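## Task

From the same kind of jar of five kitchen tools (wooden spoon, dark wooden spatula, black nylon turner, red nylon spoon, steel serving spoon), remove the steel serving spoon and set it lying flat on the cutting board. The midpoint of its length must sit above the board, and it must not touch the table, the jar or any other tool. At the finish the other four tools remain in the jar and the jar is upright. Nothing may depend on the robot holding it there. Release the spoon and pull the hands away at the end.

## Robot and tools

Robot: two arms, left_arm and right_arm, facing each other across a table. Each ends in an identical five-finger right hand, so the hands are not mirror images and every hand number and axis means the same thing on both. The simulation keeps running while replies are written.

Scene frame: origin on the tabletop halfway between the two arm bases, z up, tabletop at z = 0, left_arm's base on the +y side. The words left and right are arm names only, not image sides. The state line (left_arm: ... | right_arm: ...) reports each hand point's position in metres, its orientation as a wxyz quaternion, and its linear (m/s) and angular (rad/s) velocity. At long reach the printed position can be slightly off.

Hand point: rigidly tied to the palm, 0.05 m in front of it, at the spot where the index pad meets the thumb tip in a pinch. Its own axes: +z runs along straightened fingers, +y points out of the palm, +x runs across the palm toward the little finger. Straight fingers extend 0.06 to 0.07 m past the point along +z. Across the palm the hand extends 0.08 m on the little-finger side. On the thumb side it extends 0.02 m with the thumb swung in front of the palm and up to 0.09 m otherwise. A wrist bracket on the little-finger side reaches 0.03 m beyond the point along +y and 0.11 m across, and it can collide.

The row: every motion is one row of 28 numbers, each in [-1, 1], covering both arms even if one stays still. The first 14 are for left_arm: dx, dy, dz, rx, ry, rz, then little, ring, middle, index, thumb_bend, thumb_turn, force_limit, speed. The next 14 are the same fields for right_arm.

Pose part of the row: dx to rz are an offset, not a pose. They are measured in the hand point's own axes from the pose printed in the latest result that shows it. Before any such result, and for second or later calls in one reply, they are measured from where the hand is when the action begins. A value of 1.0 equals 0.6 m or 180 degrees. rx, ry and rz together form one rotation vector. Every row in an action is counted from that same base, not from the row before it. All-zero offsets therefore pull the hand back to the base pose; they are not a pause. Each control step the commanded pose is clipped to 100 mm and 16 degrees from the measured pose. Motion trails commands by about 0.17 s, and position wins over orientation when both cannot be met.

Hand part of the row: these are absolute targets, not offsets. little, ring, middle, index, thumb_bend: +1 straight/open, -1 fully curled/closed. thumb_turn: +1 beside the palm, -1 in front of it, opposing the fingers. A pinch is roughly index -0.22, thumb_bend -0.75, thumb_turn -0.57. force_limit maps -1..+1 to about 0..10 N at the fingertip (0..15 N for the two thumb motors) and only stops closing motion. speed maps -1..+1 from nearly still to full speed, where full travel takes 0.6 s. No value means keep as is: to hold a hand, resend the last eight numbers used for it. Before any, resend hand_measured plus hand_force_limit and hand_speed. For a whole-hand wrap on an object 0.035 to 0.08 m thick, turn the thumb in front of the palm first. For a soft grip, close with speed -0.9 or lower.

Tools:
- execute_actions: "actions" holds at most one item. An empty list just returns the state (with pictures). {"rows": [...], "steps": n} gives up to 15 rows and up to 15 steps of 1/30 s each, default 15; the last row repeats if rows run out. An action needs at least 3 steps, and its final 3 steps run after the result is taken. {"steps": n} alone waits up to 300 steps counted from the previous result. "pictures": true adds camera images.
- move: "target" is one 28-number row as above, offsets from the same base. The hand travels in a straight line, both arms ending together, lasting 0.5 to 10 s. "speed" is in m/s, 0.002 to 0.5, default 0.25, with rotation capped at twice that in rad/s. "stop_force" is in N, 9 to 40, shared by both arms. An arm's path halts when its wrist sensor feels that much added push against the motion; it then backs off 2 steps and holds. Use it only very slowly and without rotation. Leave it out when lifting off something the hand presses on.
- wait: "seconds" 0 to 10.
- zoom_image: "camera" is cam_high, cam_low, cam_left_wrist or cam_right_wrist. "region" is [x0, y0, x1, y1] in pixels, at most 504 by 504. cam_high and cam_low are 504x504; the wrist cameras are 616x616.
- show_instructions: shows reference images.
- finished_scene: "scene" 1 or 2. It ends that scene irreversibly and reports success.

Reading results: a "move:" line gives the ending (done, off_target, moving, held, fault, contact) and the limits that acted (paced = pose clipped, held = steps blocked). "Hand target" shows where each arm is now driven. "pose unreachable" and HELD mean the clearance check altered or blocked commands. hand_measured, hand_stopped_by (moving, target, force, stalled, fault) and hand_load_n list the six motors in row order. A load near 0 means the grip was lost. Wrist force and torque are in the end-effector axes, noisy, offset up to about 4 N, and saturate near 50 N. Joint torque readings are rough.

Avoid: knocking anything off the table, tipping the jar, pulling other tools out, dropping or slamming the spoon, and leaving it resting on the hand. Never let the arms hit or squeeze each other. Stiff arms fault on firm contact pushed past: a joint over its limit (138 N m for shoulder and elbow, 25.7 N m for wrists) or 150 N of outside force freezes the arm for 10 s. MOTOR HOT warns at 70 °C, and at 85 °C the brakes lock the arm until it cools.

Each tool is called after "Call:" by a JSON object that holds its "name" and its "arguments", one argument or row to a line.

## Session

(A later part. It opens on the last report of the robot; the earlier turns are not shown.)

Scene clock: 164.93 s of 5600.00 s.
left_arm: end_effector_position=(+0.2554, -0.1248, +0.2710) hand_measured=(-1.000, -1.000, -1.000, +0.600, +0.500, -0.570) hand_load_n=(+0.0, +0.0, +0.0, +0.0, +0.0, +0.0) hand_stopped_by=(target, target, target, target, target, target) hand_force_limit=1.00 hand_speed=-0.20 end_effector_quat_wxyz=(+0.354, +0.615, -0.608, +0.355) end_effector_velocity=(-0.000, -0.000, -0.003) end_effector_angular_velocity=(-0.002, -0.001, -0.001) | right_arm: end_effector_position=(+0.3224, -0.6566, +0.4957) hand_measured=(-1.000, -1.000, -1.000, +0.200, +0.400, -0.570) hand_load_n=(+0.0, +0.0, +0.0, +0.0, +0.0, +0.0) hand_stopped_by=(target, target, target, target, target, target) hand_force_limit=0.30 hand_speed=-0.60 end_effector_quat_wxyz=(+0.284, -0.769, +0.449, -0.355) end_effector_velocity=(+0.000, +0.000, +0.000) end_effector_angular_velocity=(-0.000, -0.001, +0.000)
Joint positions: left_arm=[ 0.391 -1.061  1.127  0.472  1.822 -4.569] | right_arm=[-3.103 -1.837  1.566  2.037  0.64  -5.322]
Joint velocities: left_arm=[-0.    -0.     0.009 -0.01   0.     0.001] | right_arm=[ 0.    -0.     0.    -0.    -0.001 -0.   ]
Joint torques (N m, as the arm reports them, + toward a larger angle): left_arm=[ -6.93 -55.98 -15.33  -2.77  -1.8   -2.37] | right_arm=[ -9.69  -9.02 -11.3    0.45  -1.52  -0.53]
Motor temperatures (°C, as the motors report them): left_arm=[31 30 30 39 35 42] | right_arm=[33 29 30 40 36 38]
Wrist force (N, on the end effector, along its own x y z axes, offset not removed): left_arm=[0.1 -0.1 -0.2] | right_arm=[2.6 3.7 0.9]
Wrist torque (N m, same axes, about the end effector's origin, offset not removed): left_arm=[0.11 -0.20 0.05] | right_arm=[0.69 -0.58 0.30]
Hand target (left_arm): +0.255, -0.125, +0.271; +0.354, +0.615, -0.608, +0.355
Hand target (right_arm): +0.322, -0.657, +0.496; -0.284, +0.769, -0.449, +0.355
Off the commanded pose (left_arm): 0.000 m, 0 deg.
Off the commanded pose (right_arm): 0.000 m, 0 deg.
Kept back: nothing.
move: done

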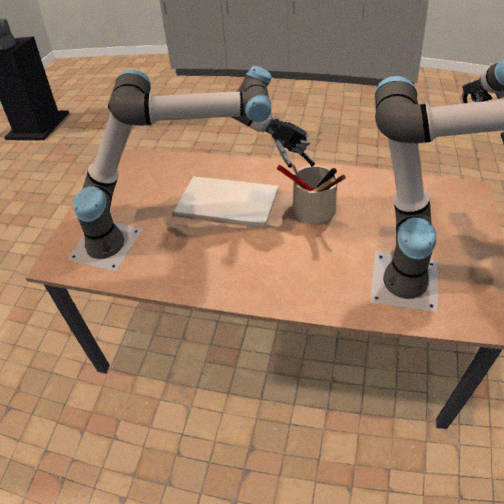

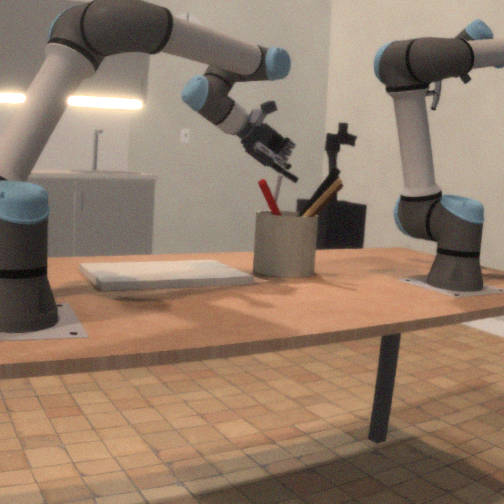

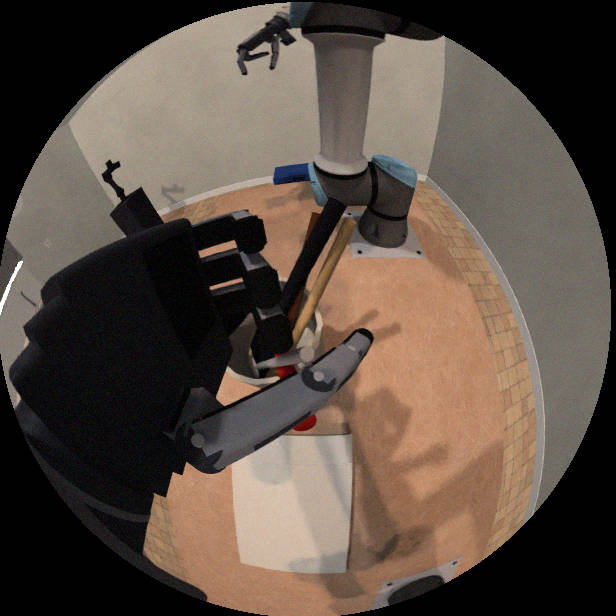

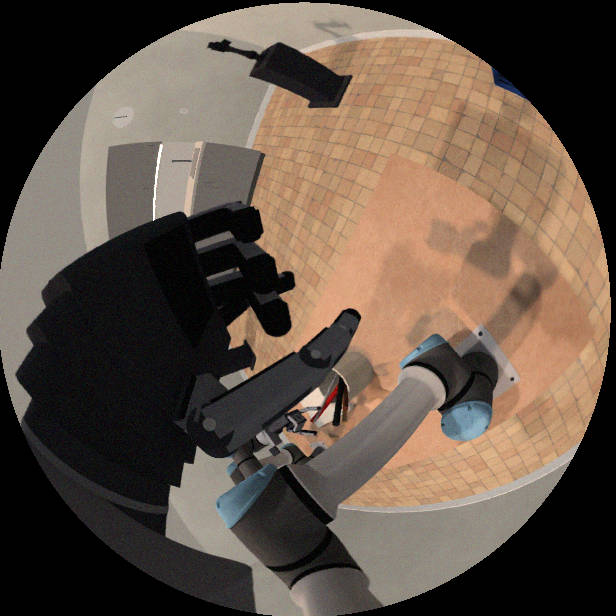

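Call:
{"name": "move", "arguments": {
  "target": [-0.085,0,0.05,0,0,0,-1,-1,-1,0.6,0.5,-0.57,1,-0.2,0,0,0,0,0,0,-1,-1,-1,0.2,0.4,-0.57,0.3,-0.6],
  "speed": 0.02
}}

Call:
{"name": "move", "arguments": {
  "target": [0,0,0,0,0,0,-1,-1,-1,0.2,-0.6,-0.57,1,-0.6,0,0,0,0,0,0,-1,-1,-1,0.2,0.4,-0.57,0.3,-0.6]
}}

Call:
{"name": "move", "arguments": {
  "target": [0,0,0,0,0,0,-1,-1,-1,-0.6,-0.85,-0.57,1,-0.6,0,0,0,0,0,0,-1,-1,-1,0.2,0.4,-0.57,0.3,-0.6]
}}

Call:
{"name": "zoom_image", "arguments": {
  "camera": "cam_left_wrist",
  "region": [150,200,450,500]
}}

Scene clock: 168.43 s of 5600.00 s.
left_arm: end_effector_position=(+0.2551, -0.1255, +0.2123) hand_measured=(-1.000, -1.000, -1.000, +0.600, +0.500, -0.570) hand_load_n=(+0.0, +0.0, -2.5, +0.0, +0.5, -6.5) hand_stopped_by=(target, target, target, target, target, target) hand_force_limit=1.00 hand_speed=-0.20 end_effector_quat_wxyz=(+0.354, +0.615, -0.608, +0.355) end_effector_velocity=(-0.000, -0.000, -0.002) end_effector_angular_velocity=(-0.002, +0.000, -0.000) | right_arm: end_effector_position=(+0.3224, -0.6566, +0.4957) hand_measured=(-1.000, -1.000, -1.000, +0.200, +0.400, -0.570) hand_load_n=(+0.0, +0.0, +0.0, +0.0, +0.0, +0.0) hand_stopped_by=(target, target, target, target, target, target) hand_force_limit=0.30 hand_speed=-0.60 end_effector_quat_wxyz=(+0.284, -0.769, +0.449, -0.355) end_effector_velocity=(+0.000, -0.000, -0.000) end_effector_angular_velocity=(+0.000, +0.000, +0.001)
Joint positions: left_arm=[ 0.39  -1.039  1.245  0.332  1.821 -4.57 ] | right_arm=[-3.103 -1.837  1.566  2.037  0.64  -5.322]
Joint velocities: left_arm=[-0.     0.001  0.005 -0.008  0.    -0.001] | right_arm=[ 0.     0.     0.    -0.     0.    -0.001]
Joint torques (N m, as the arm reports them, + toward a larger angle): left_arm=[ -7.35 -23.65  -6.99  -1.59  -2.28  -1.49] | right_arm=[ -9.58  -9.   -11.86   0.58  -1.73  -0.63]
Motor temperatures (°C, as the motors report them): left_arm=[31 30 30 39 35 42] | right_arm=[33 29 30 40 36 38]
Wrist force (N, on the end effector, along its own x y z axes, offset not removed): left_arm=[12.2 -2.2 -4.6] | right_arm=[-0.1 1.5 2.4]
Wrist torque (N m, same axes, about the end effector's origin, offset not removed): left_arm=[-0.09 -0.85 0.00] | right_arm=[0.22 -0.22 0.03]
Hand target (left_arm): +0.255, -0.126, +0.212; +0.354, +0.615, -0.608, +0.355
Hand target (right_arm): +0.322, -0.657, +0.496; -0.284, +0.769, -0.449, +0.355
Off the commanded pose (left_arm): 0.000 m, 0 deg.
Off the commanded pose (right_arm): 0.000 m, 0 deg.
Kept back: nothing.
move: done

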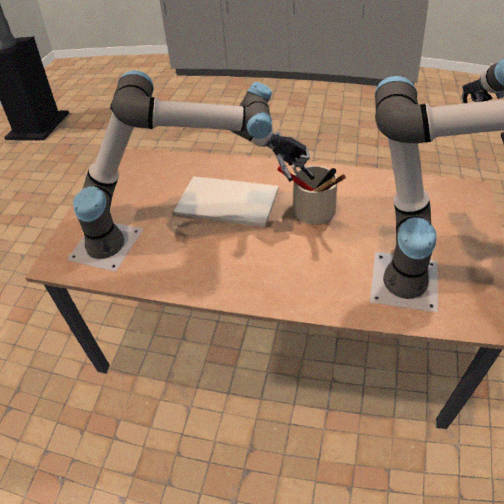

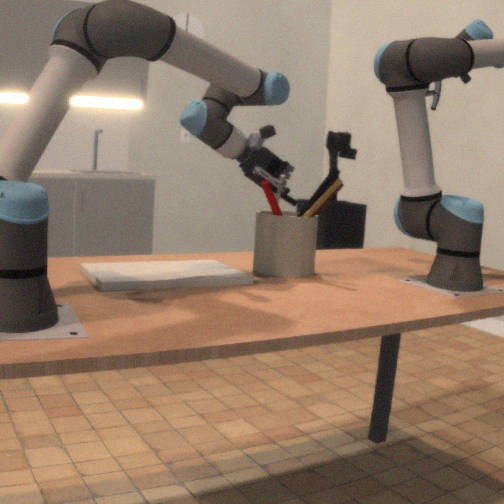

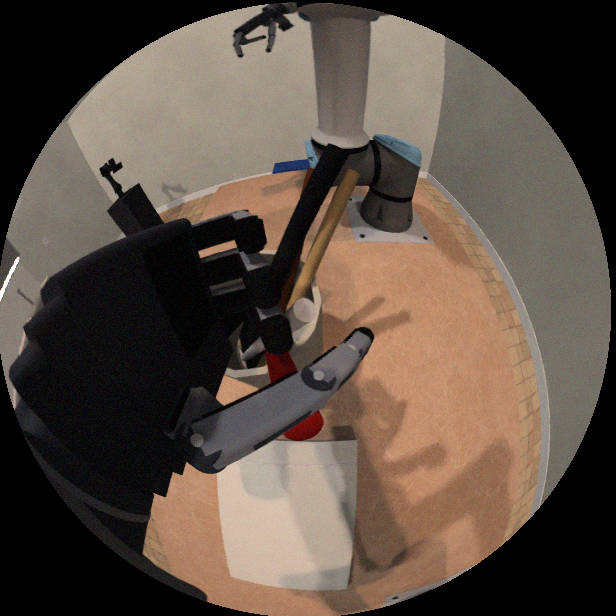

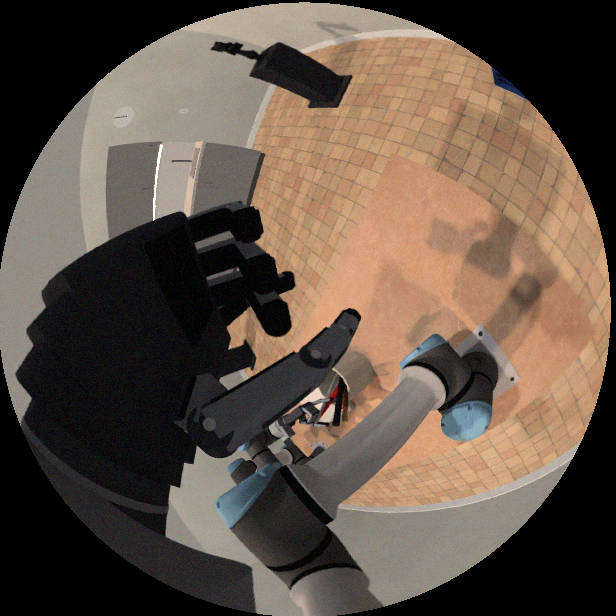

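Scene clock: 171.33 s of 5600.00 s.
left_arm: end_effector_position=(+0.2551, -0.1255, +0.2123) hand_measured=(-1.000, -1.000, -1.000, +0.200, -0.600, -0.570) hand_load_n=(+0.0, +0.0, +0.0, +0.0, +0.0, +0.0) hand_stopped_by=(target, target, target, target, target, target) hand_force_limit=1.00 hand_speed=-0.60 end_effector_quat_wxyz=(+0.354, +0.615, -0.608, +0.355) end_effector_velocity=(+0.000, +0.000, +0.001) end_effector_angular_velocity=(-0.001, +0.001, +0.001) | right_arm: end_effector_position=(+0.3224, -0.6566, +0.4957) hand_measured=(-1.000, -1.000, -1.000, +0.200, +0.400, -0.570) hand_load_n=(+0.0, +0.0, +0.0, +0.0, +0.0, +0.0) hand_stopped_by=(target, target, target, target, target, target) hand_force_limit=0.30 hand_speed=-0.60 end_effector_quat_wxyz=(+0.284, -0.769, +0.449, -0.355) end_effector_velocity=(-0.000, -0.000, -0.000) end_effector_angular_velocity=(-0.001, +0.001, -0.001)
Joint positions: left_arm=[ 0.39  -1.039  1.245  0.332  1.821 -4.57 ] | right_arm=[-3.103 -1.837  1.566  2.037  0.64  -5.322]
Joint velocities: left_arm=[ 0.001 -0.001  0.     0.001  0.001 -0.001] | right_arm=[-0.001 -0.    -0.     0.     0.001 -0.   ]
Joint torques (N m, as the arm reports them, + toward a larger angle): left_arm=[  0.73 -56.11 -23.79   1.71  -0.51  -1.3 ] | right_arm=[ -9.18  -9.37 -11.78   0.58  -1.64  -0.68]
Motor temperatures (°C, as the motors report them): left_arm=[31 30 30 39 35 42] | right_arm=[33 29 30 40 36 38]
Wrist force (N, on the end effector, along its own x y z axes, offset not removed): left_arm=[0.7 -0.9 0.7] | right_arm=[2.0 3.3 1.4]
Wrist torque (N m, same axes, about the end effector's origin, offset not removed): left_arm=[-0.17 -0.39 0.12] | right_arm=[0.57 -0.52 0.16]
Hand target (left_arm): +0.255, -0.126, +0.212; +0.354, +0.615, -0.608, +0.355
Hand target (right_arm): +0.322, -0.657, +0.496; -0.284, +0.769, -0.449, +0.355
Off the commanded pose (left_arm): 0.000 m, 0 deg.
Off the commanded pose (right_arm): 0.000 m, 0 deg.
Kept back: nothing.
move: done

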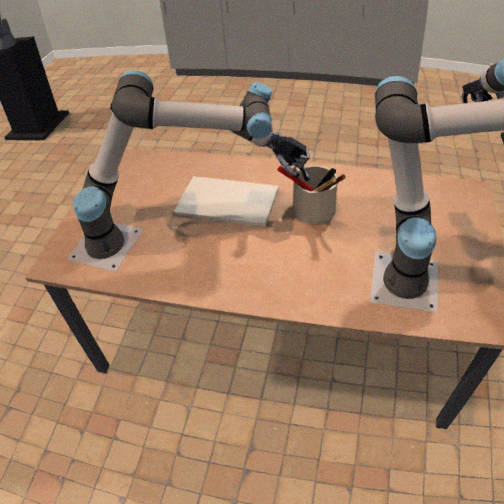

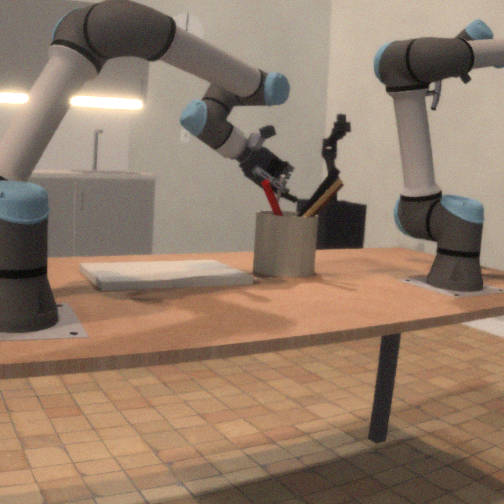

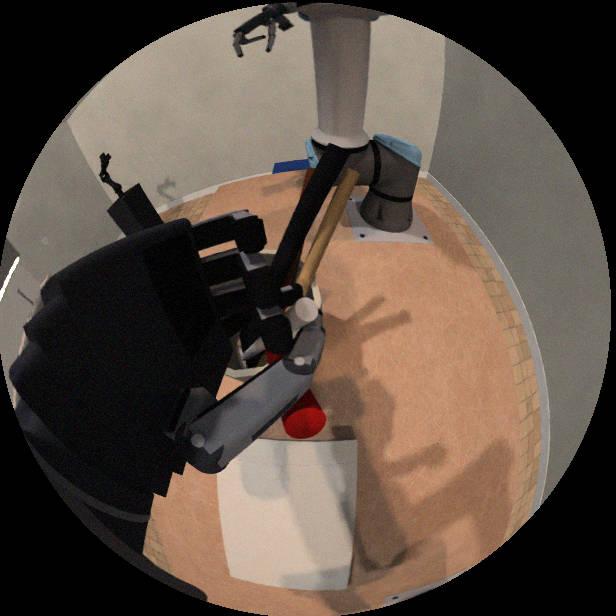

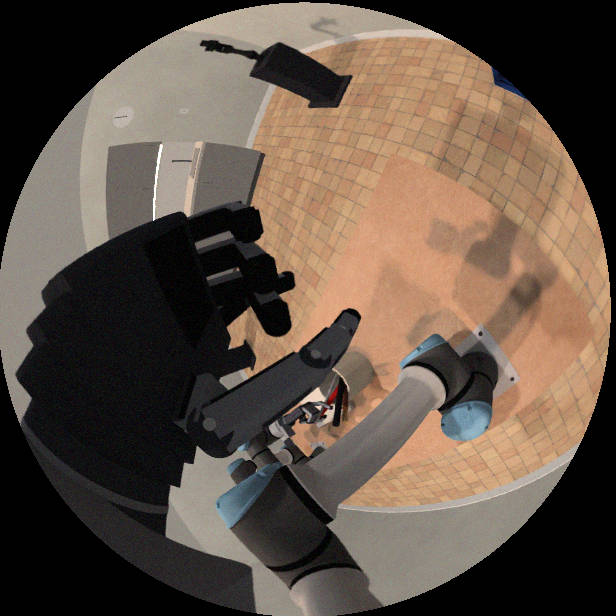

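Scene clock: 172.27 s of 5600.00 s.
left_arm: end_effector_position=(+0.2551, -0.1255, +0.2123) hand_measured=(-1.000, -1.000, -1.000, -0.238, -0.844, -0.570) hand_load_n=(+0.0, +0.0, -1.0, +11.0, +4.0, +0.5) hand_stopped_by=(target, target, target, force, target, target) hand_force_limit=1.00 hand_speed=-0.60 end_effector_quat_wxyz=(+0.354, +0.615, -0.608, +0.355) end_effector_velocity=(+0.000, -0.000, +0.001) end_effector_angular_velocity=(-0.003, -0.001, +0.000) | right_arm: end_effector_position=(+0.3224, -0.6566, +0.4957) hand_measured=(-1.000, -1.000, -1.000, +0.200, +0.400, -0.570) hand_load_n=(+0.0, +0.0, +0.0, +0.0, +0.0, +0.0) hand_stopped_by=(target, target, target, target, target, target) hand_force_limit=0.30 hand_speed=-0.60 end_effector_quat_wxyz=(+0.284, -0.769, +0.449, -0.355) end_effector_velocity=(+0.000, +0.000, -0.000) end_effector_angular_velocity=(-0.000, -0.000, +0.001)
Joint positions: left_arm=[ 0.39  -1.039  1.245  0.332  1.821 -4.57 ] | right_arm=[-3.103 -1.837  1.566  2.037  0.64  -5.322]
Joint velocities: left_arm=[ 0.001 -0.001  0.    -0.001  0.001  0.   ] | right_arm=[ 0.001  0.001 -0.     0.    -0.    -0.001]
Joint torques (N m, as the arm reports them, + toward a larger angle): left_arm=[  0.76 -56.23 -22.78   1.67  -0.49  -1.35] | right_arm=[ -9.73  -8.62 -11.57   0.39  -1.66  -0.69]
Motor temperatures (°C, as the motors report them): left_arm=[31 30 30 39 35 42] | right_arm=[33 29 30 40 36 38]
Wrist force (N, on the end effector, along its own x y z axes, offset not removed): left_arm=[-0.7 -0.9 0.3] | right_arm=[0.6 2.6 3.1]
Wrist torque (N m, same axes, about the end effector's origin, offset not removed): left_arm=[-0.17 -0.12 0.04] | right_arm=[0.37 -0.31 0.13]
Hand target (left_arm): +0.255, -0.126, +0.212; +0.354, +0.615, -0.608, +0.355
Hand target (right_arm): +0.322, -0.657, +0.496; -0.284, +0.769, -0.449, +0.355
Off the commanded pose (left_arm): 0.000 m, 0 deg.
Off the commanded pose (right_arm): 0.000 m, 0 deg.
Kept back: nothing.
move: done

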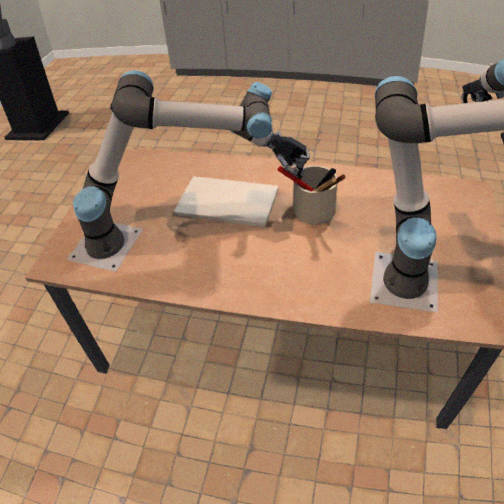

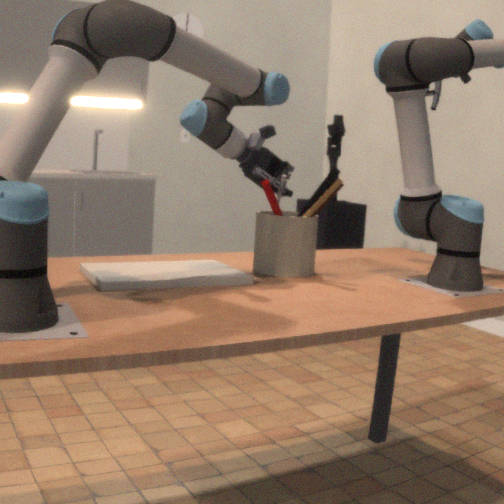

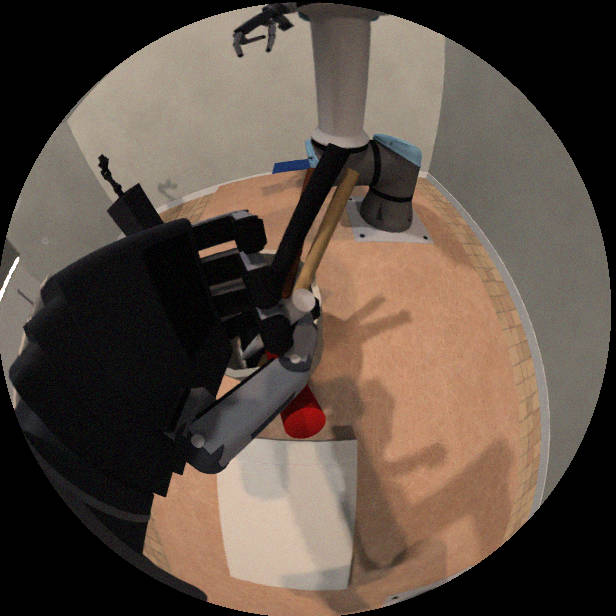

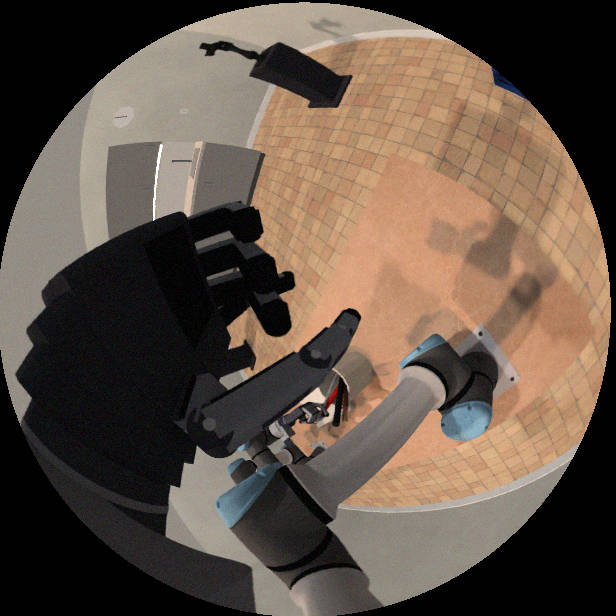

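Region (150, 200, 450, 500) of cam_left_wrist's 616x616 image, scaled by 1.680, with more detail than that image has.

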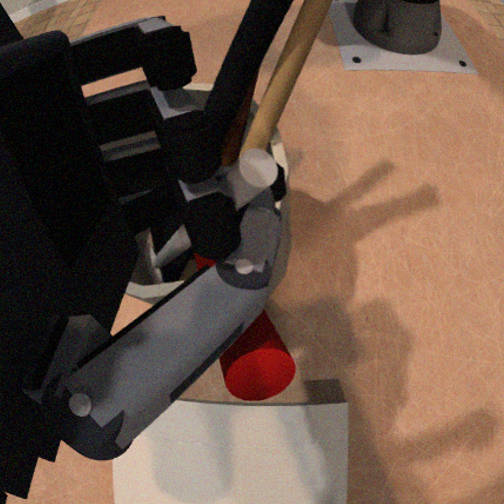

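Proper pinch (−0.238). Tighten the thumb and lift.

Call:
{"name": "move", "arguments": {
  "target": [0.36,0,-0.21,0,0,0,-1,-1,-1,-0.6,-1,-0.57,1,-0.6,0,0,0,0,0,0,-1,-1,-1,0.2,0.4,-0.57,0.3,-0.6],
  "speed": 0.04
}}

Scene clock: 179.20 s of 5600.00 s.
left_arm: end_effector_position=(+0.2562, -0.1233, +0.4619) hand_measured=(-1.000, -1.000, -1.000, -0.238, -0.906, -0.570) hand_load_n=(+0.0, +0.0, -2.5, +11.5, +15.5, +1.0) hand_stopped_by=(target, target, target, force, force, target) hand_force_limit=1.00 hand_speed=-0.60 end_effector_quat_wxyz=(+0.354, +0.615, -0.608, +0.356) end_effector_velocity=(-0.000, -0.001, +0.003) end_effector_angular_velocity=(+0.003, -0.000, -0.004) | right_arm: end_effector_position=(+0.3224, -0.6566, +0.4957) hand_measured=(-1.000, -1.000, -1.000, +0.200, +0.400, -0.570) hand_load_n=(+0.0, +0.0, +0.0, +0.0, +0.0, +0.0) hand_stopped_by=(target, target, target, target, target, target) hand_force_limit=0.30 hand_speed=-0.60 end_effector_quat_wxyz=(+0.284, -0.769, +0.449, -0.355) end_effector_velocity=(-0.000, -0.000, +0.000) end_effector_angular_velocity=(-0.000, -0.000, -0.001)
Joint positions: left_arm=[ 0.393 -0.912  0.378  1.072  1.823 -4.568] | right_arm=[-3.103 -1.837  1.566  2.037  0.64  -5.322]
Joint velocities: left_arm=[-0.     0.021 -0.047  0.03   0.003  0.003] | right_arm=[-0.001  0.    -0.     0.    -0.    -0.   ]
Joint torques (N m, as the arm reports them, + toward a larger angle): left_arm=[  7.59 -38.17 -28.91   1.95   2.7    2.33] | right_arm=[ -9.81  -8.89 -11.63   0.75  -1.56  -0.75]
Motor temperatures (°C, as the motors report them): left_arm=[31 30 30 39 35 42] | right_arm=[33 29 30 40 36 38]
Wrist force (N, on the end effector, along its own x y z axes, offset not removed): left_arm=[-0.4 -2.9 1.7] | right_arm=[1.7 2.1 1.1]
Wrist torque (N m, same axes, about the end effector's origin, offset not removed): left_arm=[-0.39 -0.39 0.03] | right_arm=[0.43 -0.40 0.10]
Hand target (left_arm): +0.256, -0.123, +0.462; +0.354, +0.615, -0.608, +0.355
Hand target (right_arm): +0.322, -0.657, +0.496; -0.284, +0.769, -0.449, +0.355
Off the commanded pose (left_arm): 0.001 m, 0 deg.
Off the commanded pose (right_arm): 0.000 m, 0 deg.
Kept back: nothing.
move: done

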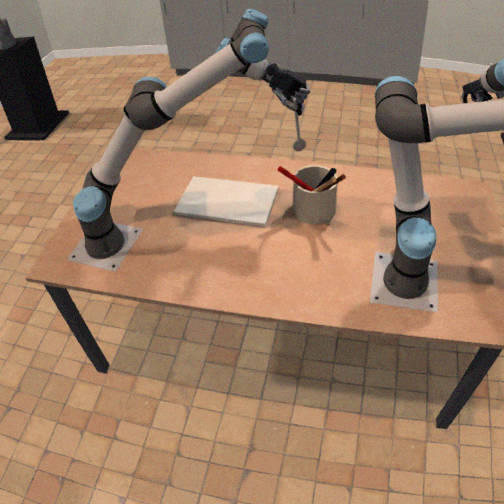

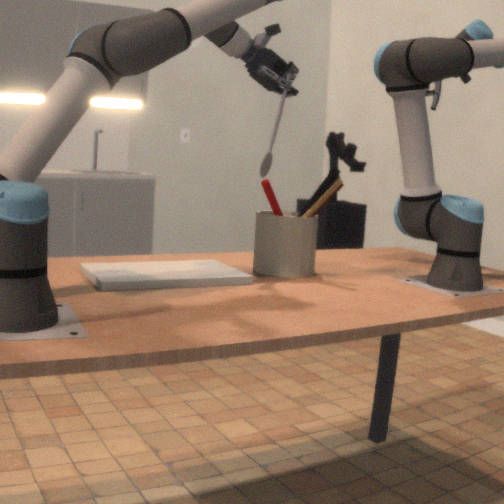

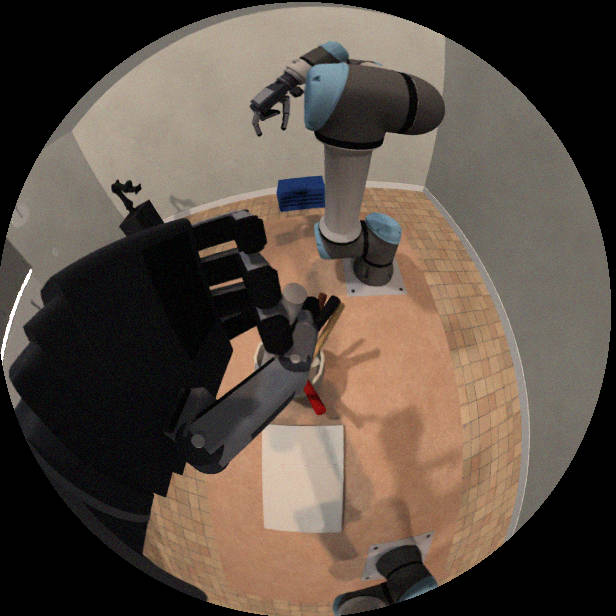

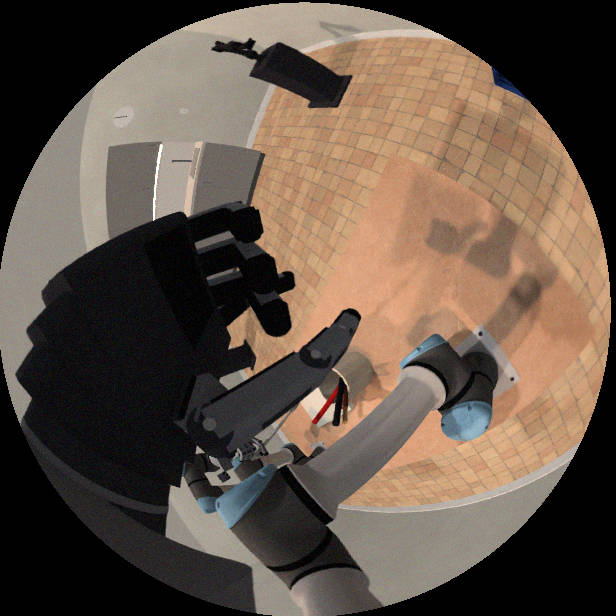

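Call:
{"name": "move", "arguments": {
  "target": [-0.13,0.05,-0.243,0,-0.39,0,-1,-1,-1,-0.6,-1,-0.57,1,-0.6,0,0,0,0,0,0,-1,-1,-1,0.2,0.4,-0.57,0.3,-0.6],
  "speed": 0.06
}}

Scene clock: 189.70 s of 5600.00 s.
left_arm: end_effector_position=(+0.2250, +0.0390, +0.4651) hand_measured=(-1.000, -1.000, -1.000, -0.238, -0.906, -0.570) hand_load_n=(+0.0, +0.0, -3.5, +11.5, +15.5, +1.5) hand_stopped_by=(target, target, target, force, force, target) hand_force_limit=1.00 hand_speed=-0.60 end_effector_quat_wxyz=(+0.095, +0.736, -0.639, +0.200) end_effector_velocity=(-0.001, +0.003, -0.000) end_effector_angular_velocity=(+0.021, -0.020, +0.010) | right_arm: end_effector_position=(+0.3224, -0.6566, +0.4957) hand_measured=(-1.000, -1.000, -1.000, +0.200, +0.400, -0.570) hand_load_n=(+0.0, +0.0, +0.0, +0.0, +0.0, +0.0) hand_stopped_by=(target, target, target, target, target, target) hand_force_limit=0.30 hand_speed=-0.60 end_effector_quat_wxyz=(+0.284, -0.769, +0.449, -0.355) end_effector_velocity=(+0.000, -0.000, +0.000) end_effector_angular_velocity=(-0.001, -0.002, +0.000)
Joint positions: left_arm=[ 0.277 -0.824  0.034  1.925  1.473 -4.648] | right_arm=[-3.103 -1.837  1.566  2.037  0.64  -5.322]
Joint velocities: left_arm=[-0.016 -0.    -0.001  0.019 -0.032 -0.014] | right_arm=[-0.    -0.     0.    -0.    -0.002 -0.001]
Joint torques (N m, as the arm reports them, + toward a larger angle): left_arm=[ -7.17 -57.13 -21.32   3.63  -2.44  -2.2 ] | right_arm=[ -9.71  -8.3  -10.74   0.57  -1.44  -0.89]
Motor temperatures (°C, as the motors report them): left_arm=[31 30 30 39 35 42] | right_arm=[33 29 30 40 36 38]
Wrist force (N, on the end effector, along its own x y z axes, offset not removed): left_arm=[-1.3 -0.1 1.6] | right_arm=[1.5 1.9 1.8]
Wrist torque (N m, same axes, about the end effector's origin, offset not removed): left_arm=[-0.08 -0.10 0.06] | right_arm=[0.37 -0.46 0.13]
Hand target (left_arm): +0.225, +0.039, +0.465; +0.092, +0.737, -0.639, +0.200
Hand target (right_arm): +0.322, -0.657, +0.496; -0.284, +0.769, -0.449, +0.355
Off the commanded pose (left_arm): 0.003 m, 36 deg.
Off the commanded pose (right_arm): 0.000 m, 0 deg.
elbow stopped short (left arm): the move would have taken joint 3 (elbow) straighter than the controller allows; a more bent joint 3 avoids this.
Kept back: nothing.
move: off_target (left_arm; path cut at 10 s); limits=paced

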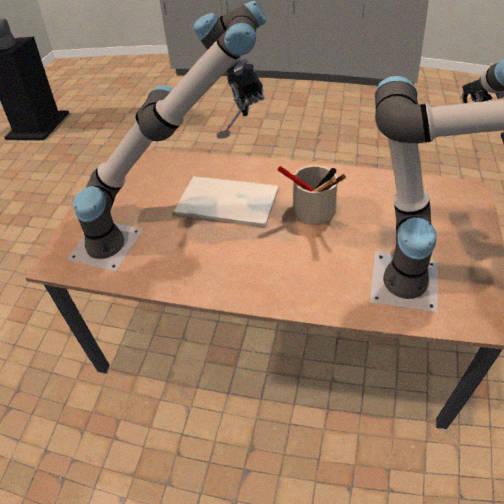

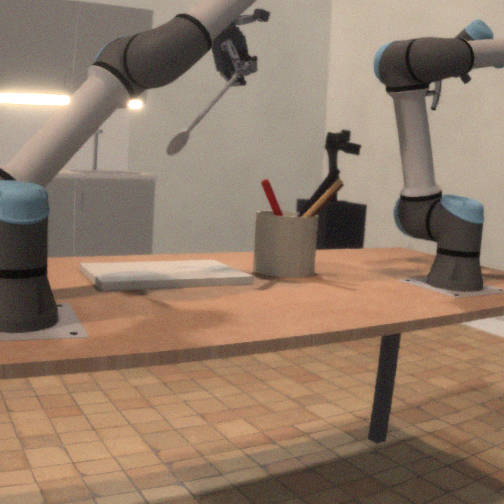

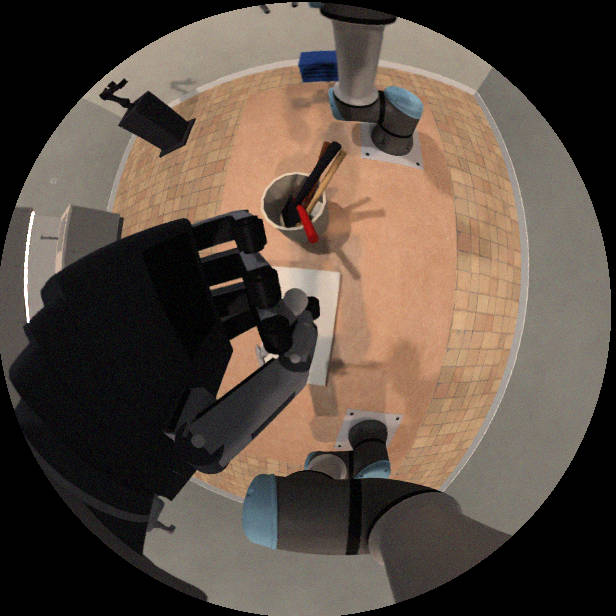

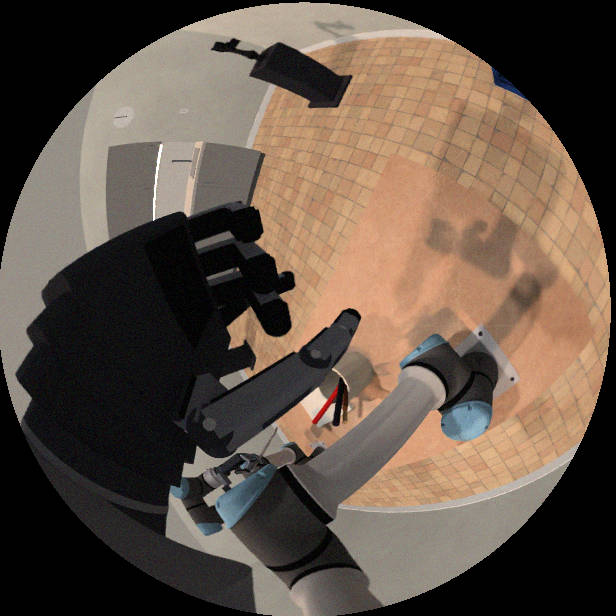

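Call:
{"name": "move", "arguments": {
  "target": [-0.21,0.058,0.45,0,-0.2,0,-1,-1,-1,-0.6,-1,-0.57,1,-0.6,0,0,0,0,0,0,-1,-1,-1,0.2,0.4,-0.57,0.3,-0.6],
  "speed": 0.06
}}

Scene clock: 195.63 s of 5600.00 s.
left_arm: end_effector_position=(+0.2242, +0.0406, +0.1654) hand_measured=(-1.000, -1.000, -1.000, -0.238, -0.906, -0.570) hand_load_n=(+0.0, +0.0, -3.5, +12.0, +15.0, +1.5) hand_stopped_by=(target, target, target, force, force, target) hand_force_limit=1.00 hand_speed=-0.60 end_effector_quat_wxyz=(-0.107, +0.762, -0.638, -0.037) end_effector_velocity=(-0.000, -0.001, -0.003) end_effector_angular_velocity=(+0.004, +0.001, +0.001) | right_arm: end_effector_position=(+0.3224, -0.6566, +0.4957) hand_measured=(-1.000, -1.000, -1.000, +0.200, +0.400, -0.570) hand_load_n=(+0.0, +0.0, +0.0, +0.0, +0.0, +0.0) hand_stopped_by=(target, target, target, target, target, target) hand_force_limit=0.30 hand_speed=-0.60 end_effector_quat_wxyz=(+0.284, -0.769, +0.449, -0.355) end_effector_velocity=(-0.000, -0.000, -0.000) end_effector_angular_velocity=(+0.001, +0.000, -0.000)
Joint positions: left_arm=[ 0.272 -0.663  0.748  1.682  1.455 -4.722] | right_arm=[-3.103 -1.837  1.566  2.037  0.64  -5.322]
Joint velocities: left_arm=[-0.     0.006 -0.001 -0.     0.001 -0.001] | right_arm=[-0.  0.  0. -0.  0.  0.]
Joint torques (N m, as the arm reports them, + toward a larger angle): left_arm=[  7.19 -45.34 -27.93   5.1    2.13  -2.05] | right_arm=[-10.4   -8.6  -11.54   0.62  -1.43  -1.02]
Motor temperatures (°C, as the motors report them): left_arm=[31 30 30 39 35 42] | right_arm=[33 29 30 40 36 38]
Wrist force (N, on the end effector, along its own x y z axes, offset not removed): left_arm=[-0.3 -1.0 2.4] | right_arm=[0.9 1.9 4.0]
Wrist torque (N m, same axes, about the end effector's origin, offset not removed): left_arm=[-0.27 -0.08 0.04] | right_arm=[0.28 -0.41 0.06]
Hand target (left_arm): +0.224, +0.041, +0.165; -0.107, +0.762, -0.638, -0.038
Hand target (right_arm): +0.322, -0.657, +0.496; -0.284, +0.769, -0.449, +0.355
Off the commanded pose (left_arm): 0.001 m, 0 deg.
Off the commanded pose (right_arm): 0.000 m, 0 deg.
Kept back: nothing.
move: done

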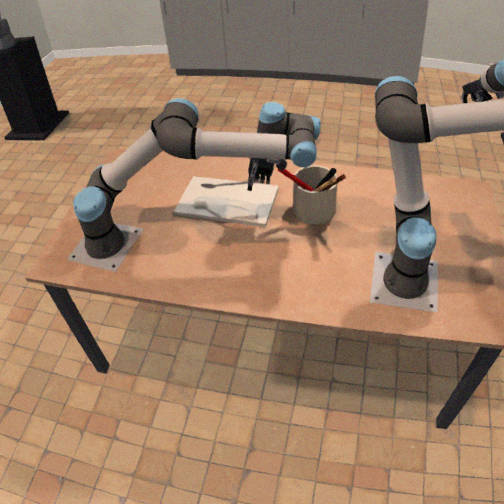

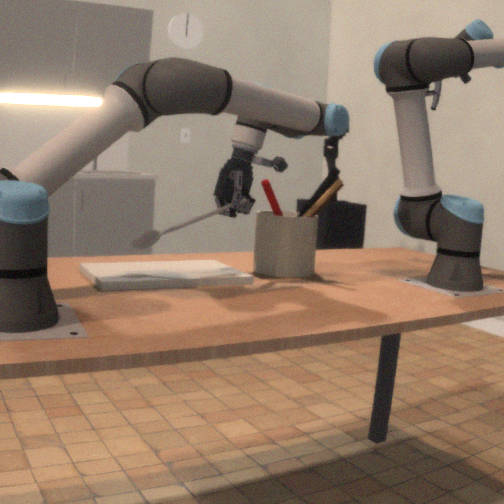

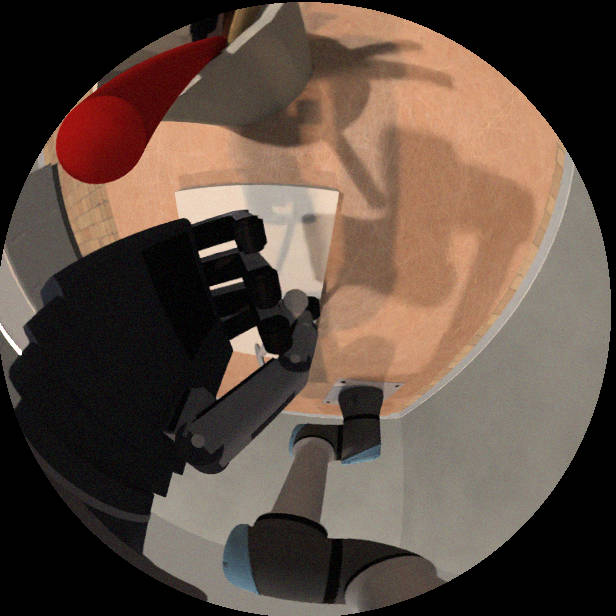

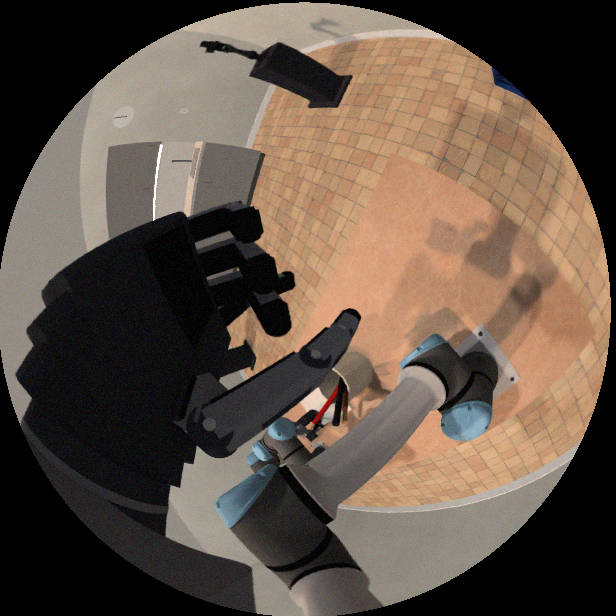

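Call:
{"name": "move", "arguments": {
  "target": [-0.053,-0.03,0.163,0,-0.07,0,-1,-1,-1,-0.6,-1,-0.57,1,-0.6,0,0,0,0,0,0,-1,-1,-1,0.2,0.4,-0.57,0.3,-0.6],
  "speed": 0.03
}}

Call:
{"name": "zoom_image", "arguments": {
  "camera": "cam_low",
  "region": [60,120,360,320]
}}

Call:
{"name": "zoom_image", "arguments": {
  "camera": "cam_high",
  "region": [150,130,350,250]
}}

Scene clock: 199.90 s of 5600.00 s.
left_arm: end_effector_position=(+0.2436, +0.0947, +0.0787) hand_measured=(-1.000, -1.000, -1.000, -0.238, -0.906, -0.570) hand_load_n=(+0.0, +0.0, -3.5, +12.0, +15.0, +1.5) hand_stopped_by=(target, target, target, force, force, target) hand_force_limit=1.00 hand_speed=-0.60 end_effector_quat_wxyz=(-0.176, +0.753, -0.622, -0.121) end_effector_velocity=(+0.001, +0.002, -0.003) end_effector_angular_velocity=(+0.007, +0.001, +0.004) | right_arm: end_effector_position=(+0.3224, -0.6566, +0.4957) hand_measured=(-1.000, -1.000, -1.000, +0.200, +0.400, -0.570) hand_load_n=(+0.0, +0.0, +0.0, +0.0, +0.0, +0.0) hand_stopped_by=(target, target, target, target, target, target) hand_force_limit=0.30 hand_speed=-0.60 end_effector_quat_wxyz=(+0.284, -0.769, +0.449, -0.355) end_effector_velocity=(+0.000, +0.000, -0.000) end_effector_angular_velocity=(+0.000, +0.000, +0.001)
Joint positions: left_arm=[ 0.321 -0.571  0.913  1.64   1.44  -4.702] | right_arm=[-3.103 -1.837  1.566  2.037  0.64  -5.322]
Joint velocities: left_arm=[ 0.004  0.004  0.004 -0.    -0.    -0.001] | right_arm=[ 0.001 -0.     0.    -0.     0.     0.   ]
Joint torques (N m, as the arm reports them, + toward a larger angle): left_arm=[  6.05 -45.45 -13.07   0.5   -2.43   2.29] | right_arm=[ -9.43  -9.93 -11.37   0.44  -1.5   -0.95]
Motor temperatures (°C, as the motors report them): left_arm=[31 30 30 39 35 42] | right_arm=[33 29 30 40 36 38]
Wrist force (N, on the end effector, along its own x y z axes, offset not removed): left_arm=[2.0 -0.5 2.9] | right_arm=[1.0 2.1 2.8]
Wrist torque (N m, same axes, about the end effector's origin, offset not removed): left_arm=[-0.26 -0.36 0.18] | right_arm=[0.33 -0.33 0.12]
Hand target (left_arm): +0.244, +0.095, +0.078; -0.176, +0.753, -0.622, -0.121
Hand target (right_arm): +0.322, -0.657, +0.496; -0.284, +0.769, -0.449, +0.355
Off the commanded pose (left_arm): 0.000 m, 0 deg.
Off the commanded pose (right_arm): 0.000 m, 0 deg.
Kept back: nothing.
move: done

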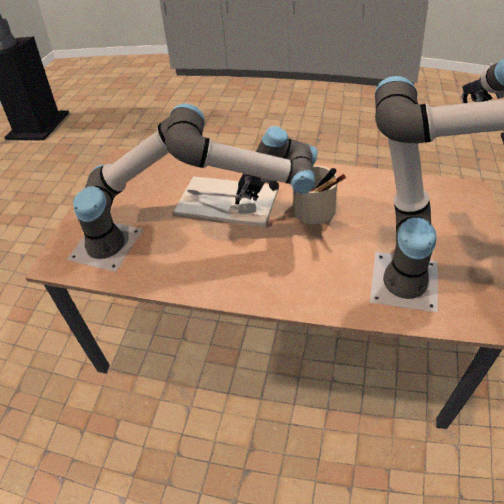

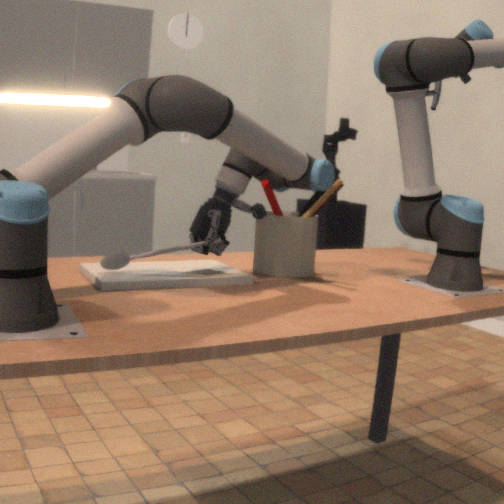

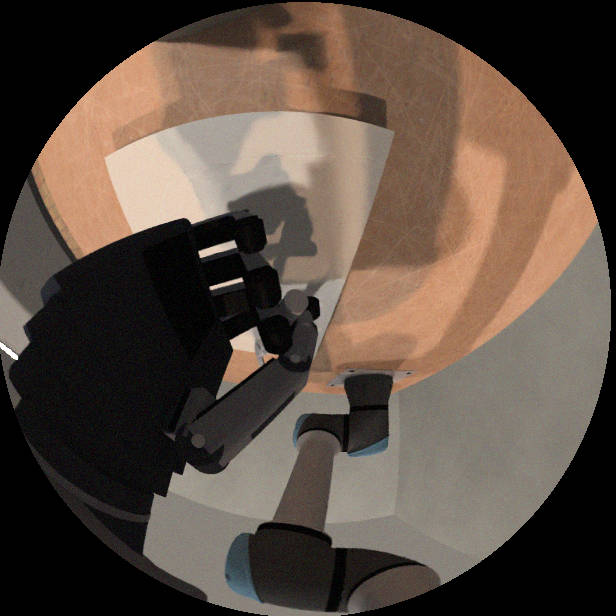

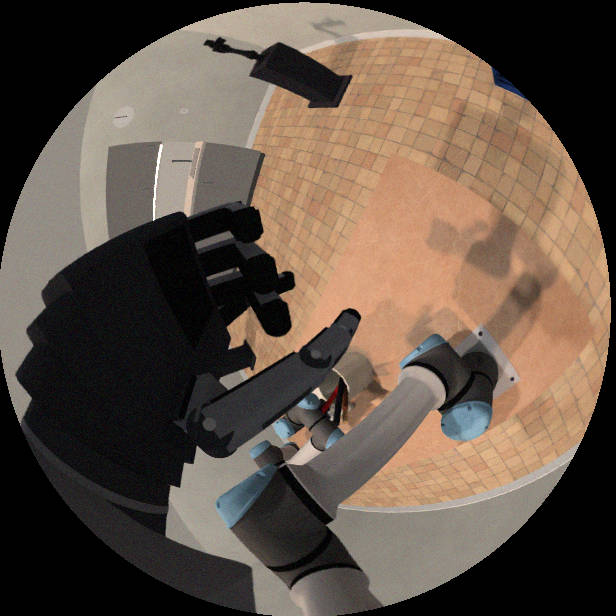

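Region (60, 120, 360, 320) of cam_low's 504x504 image, scaled by 1.680, with more detail than that image has.

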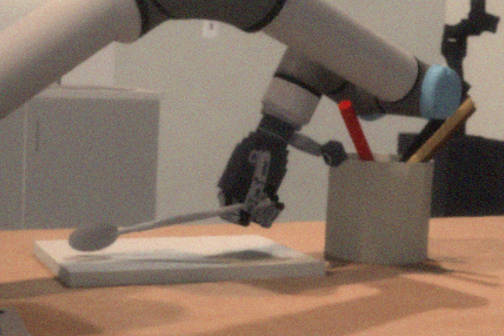

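Region (150, 130, 350, 250) of cam_high's 504x504 image, scaled by 2.520, with more detail than that image has; it fills the top 302 rows of this view, and the rest is white.

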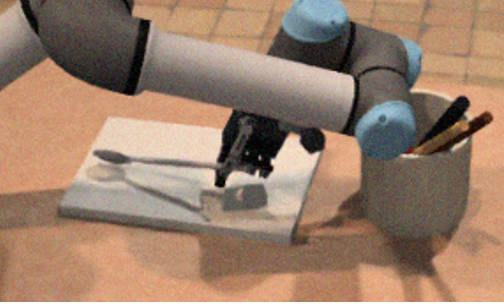

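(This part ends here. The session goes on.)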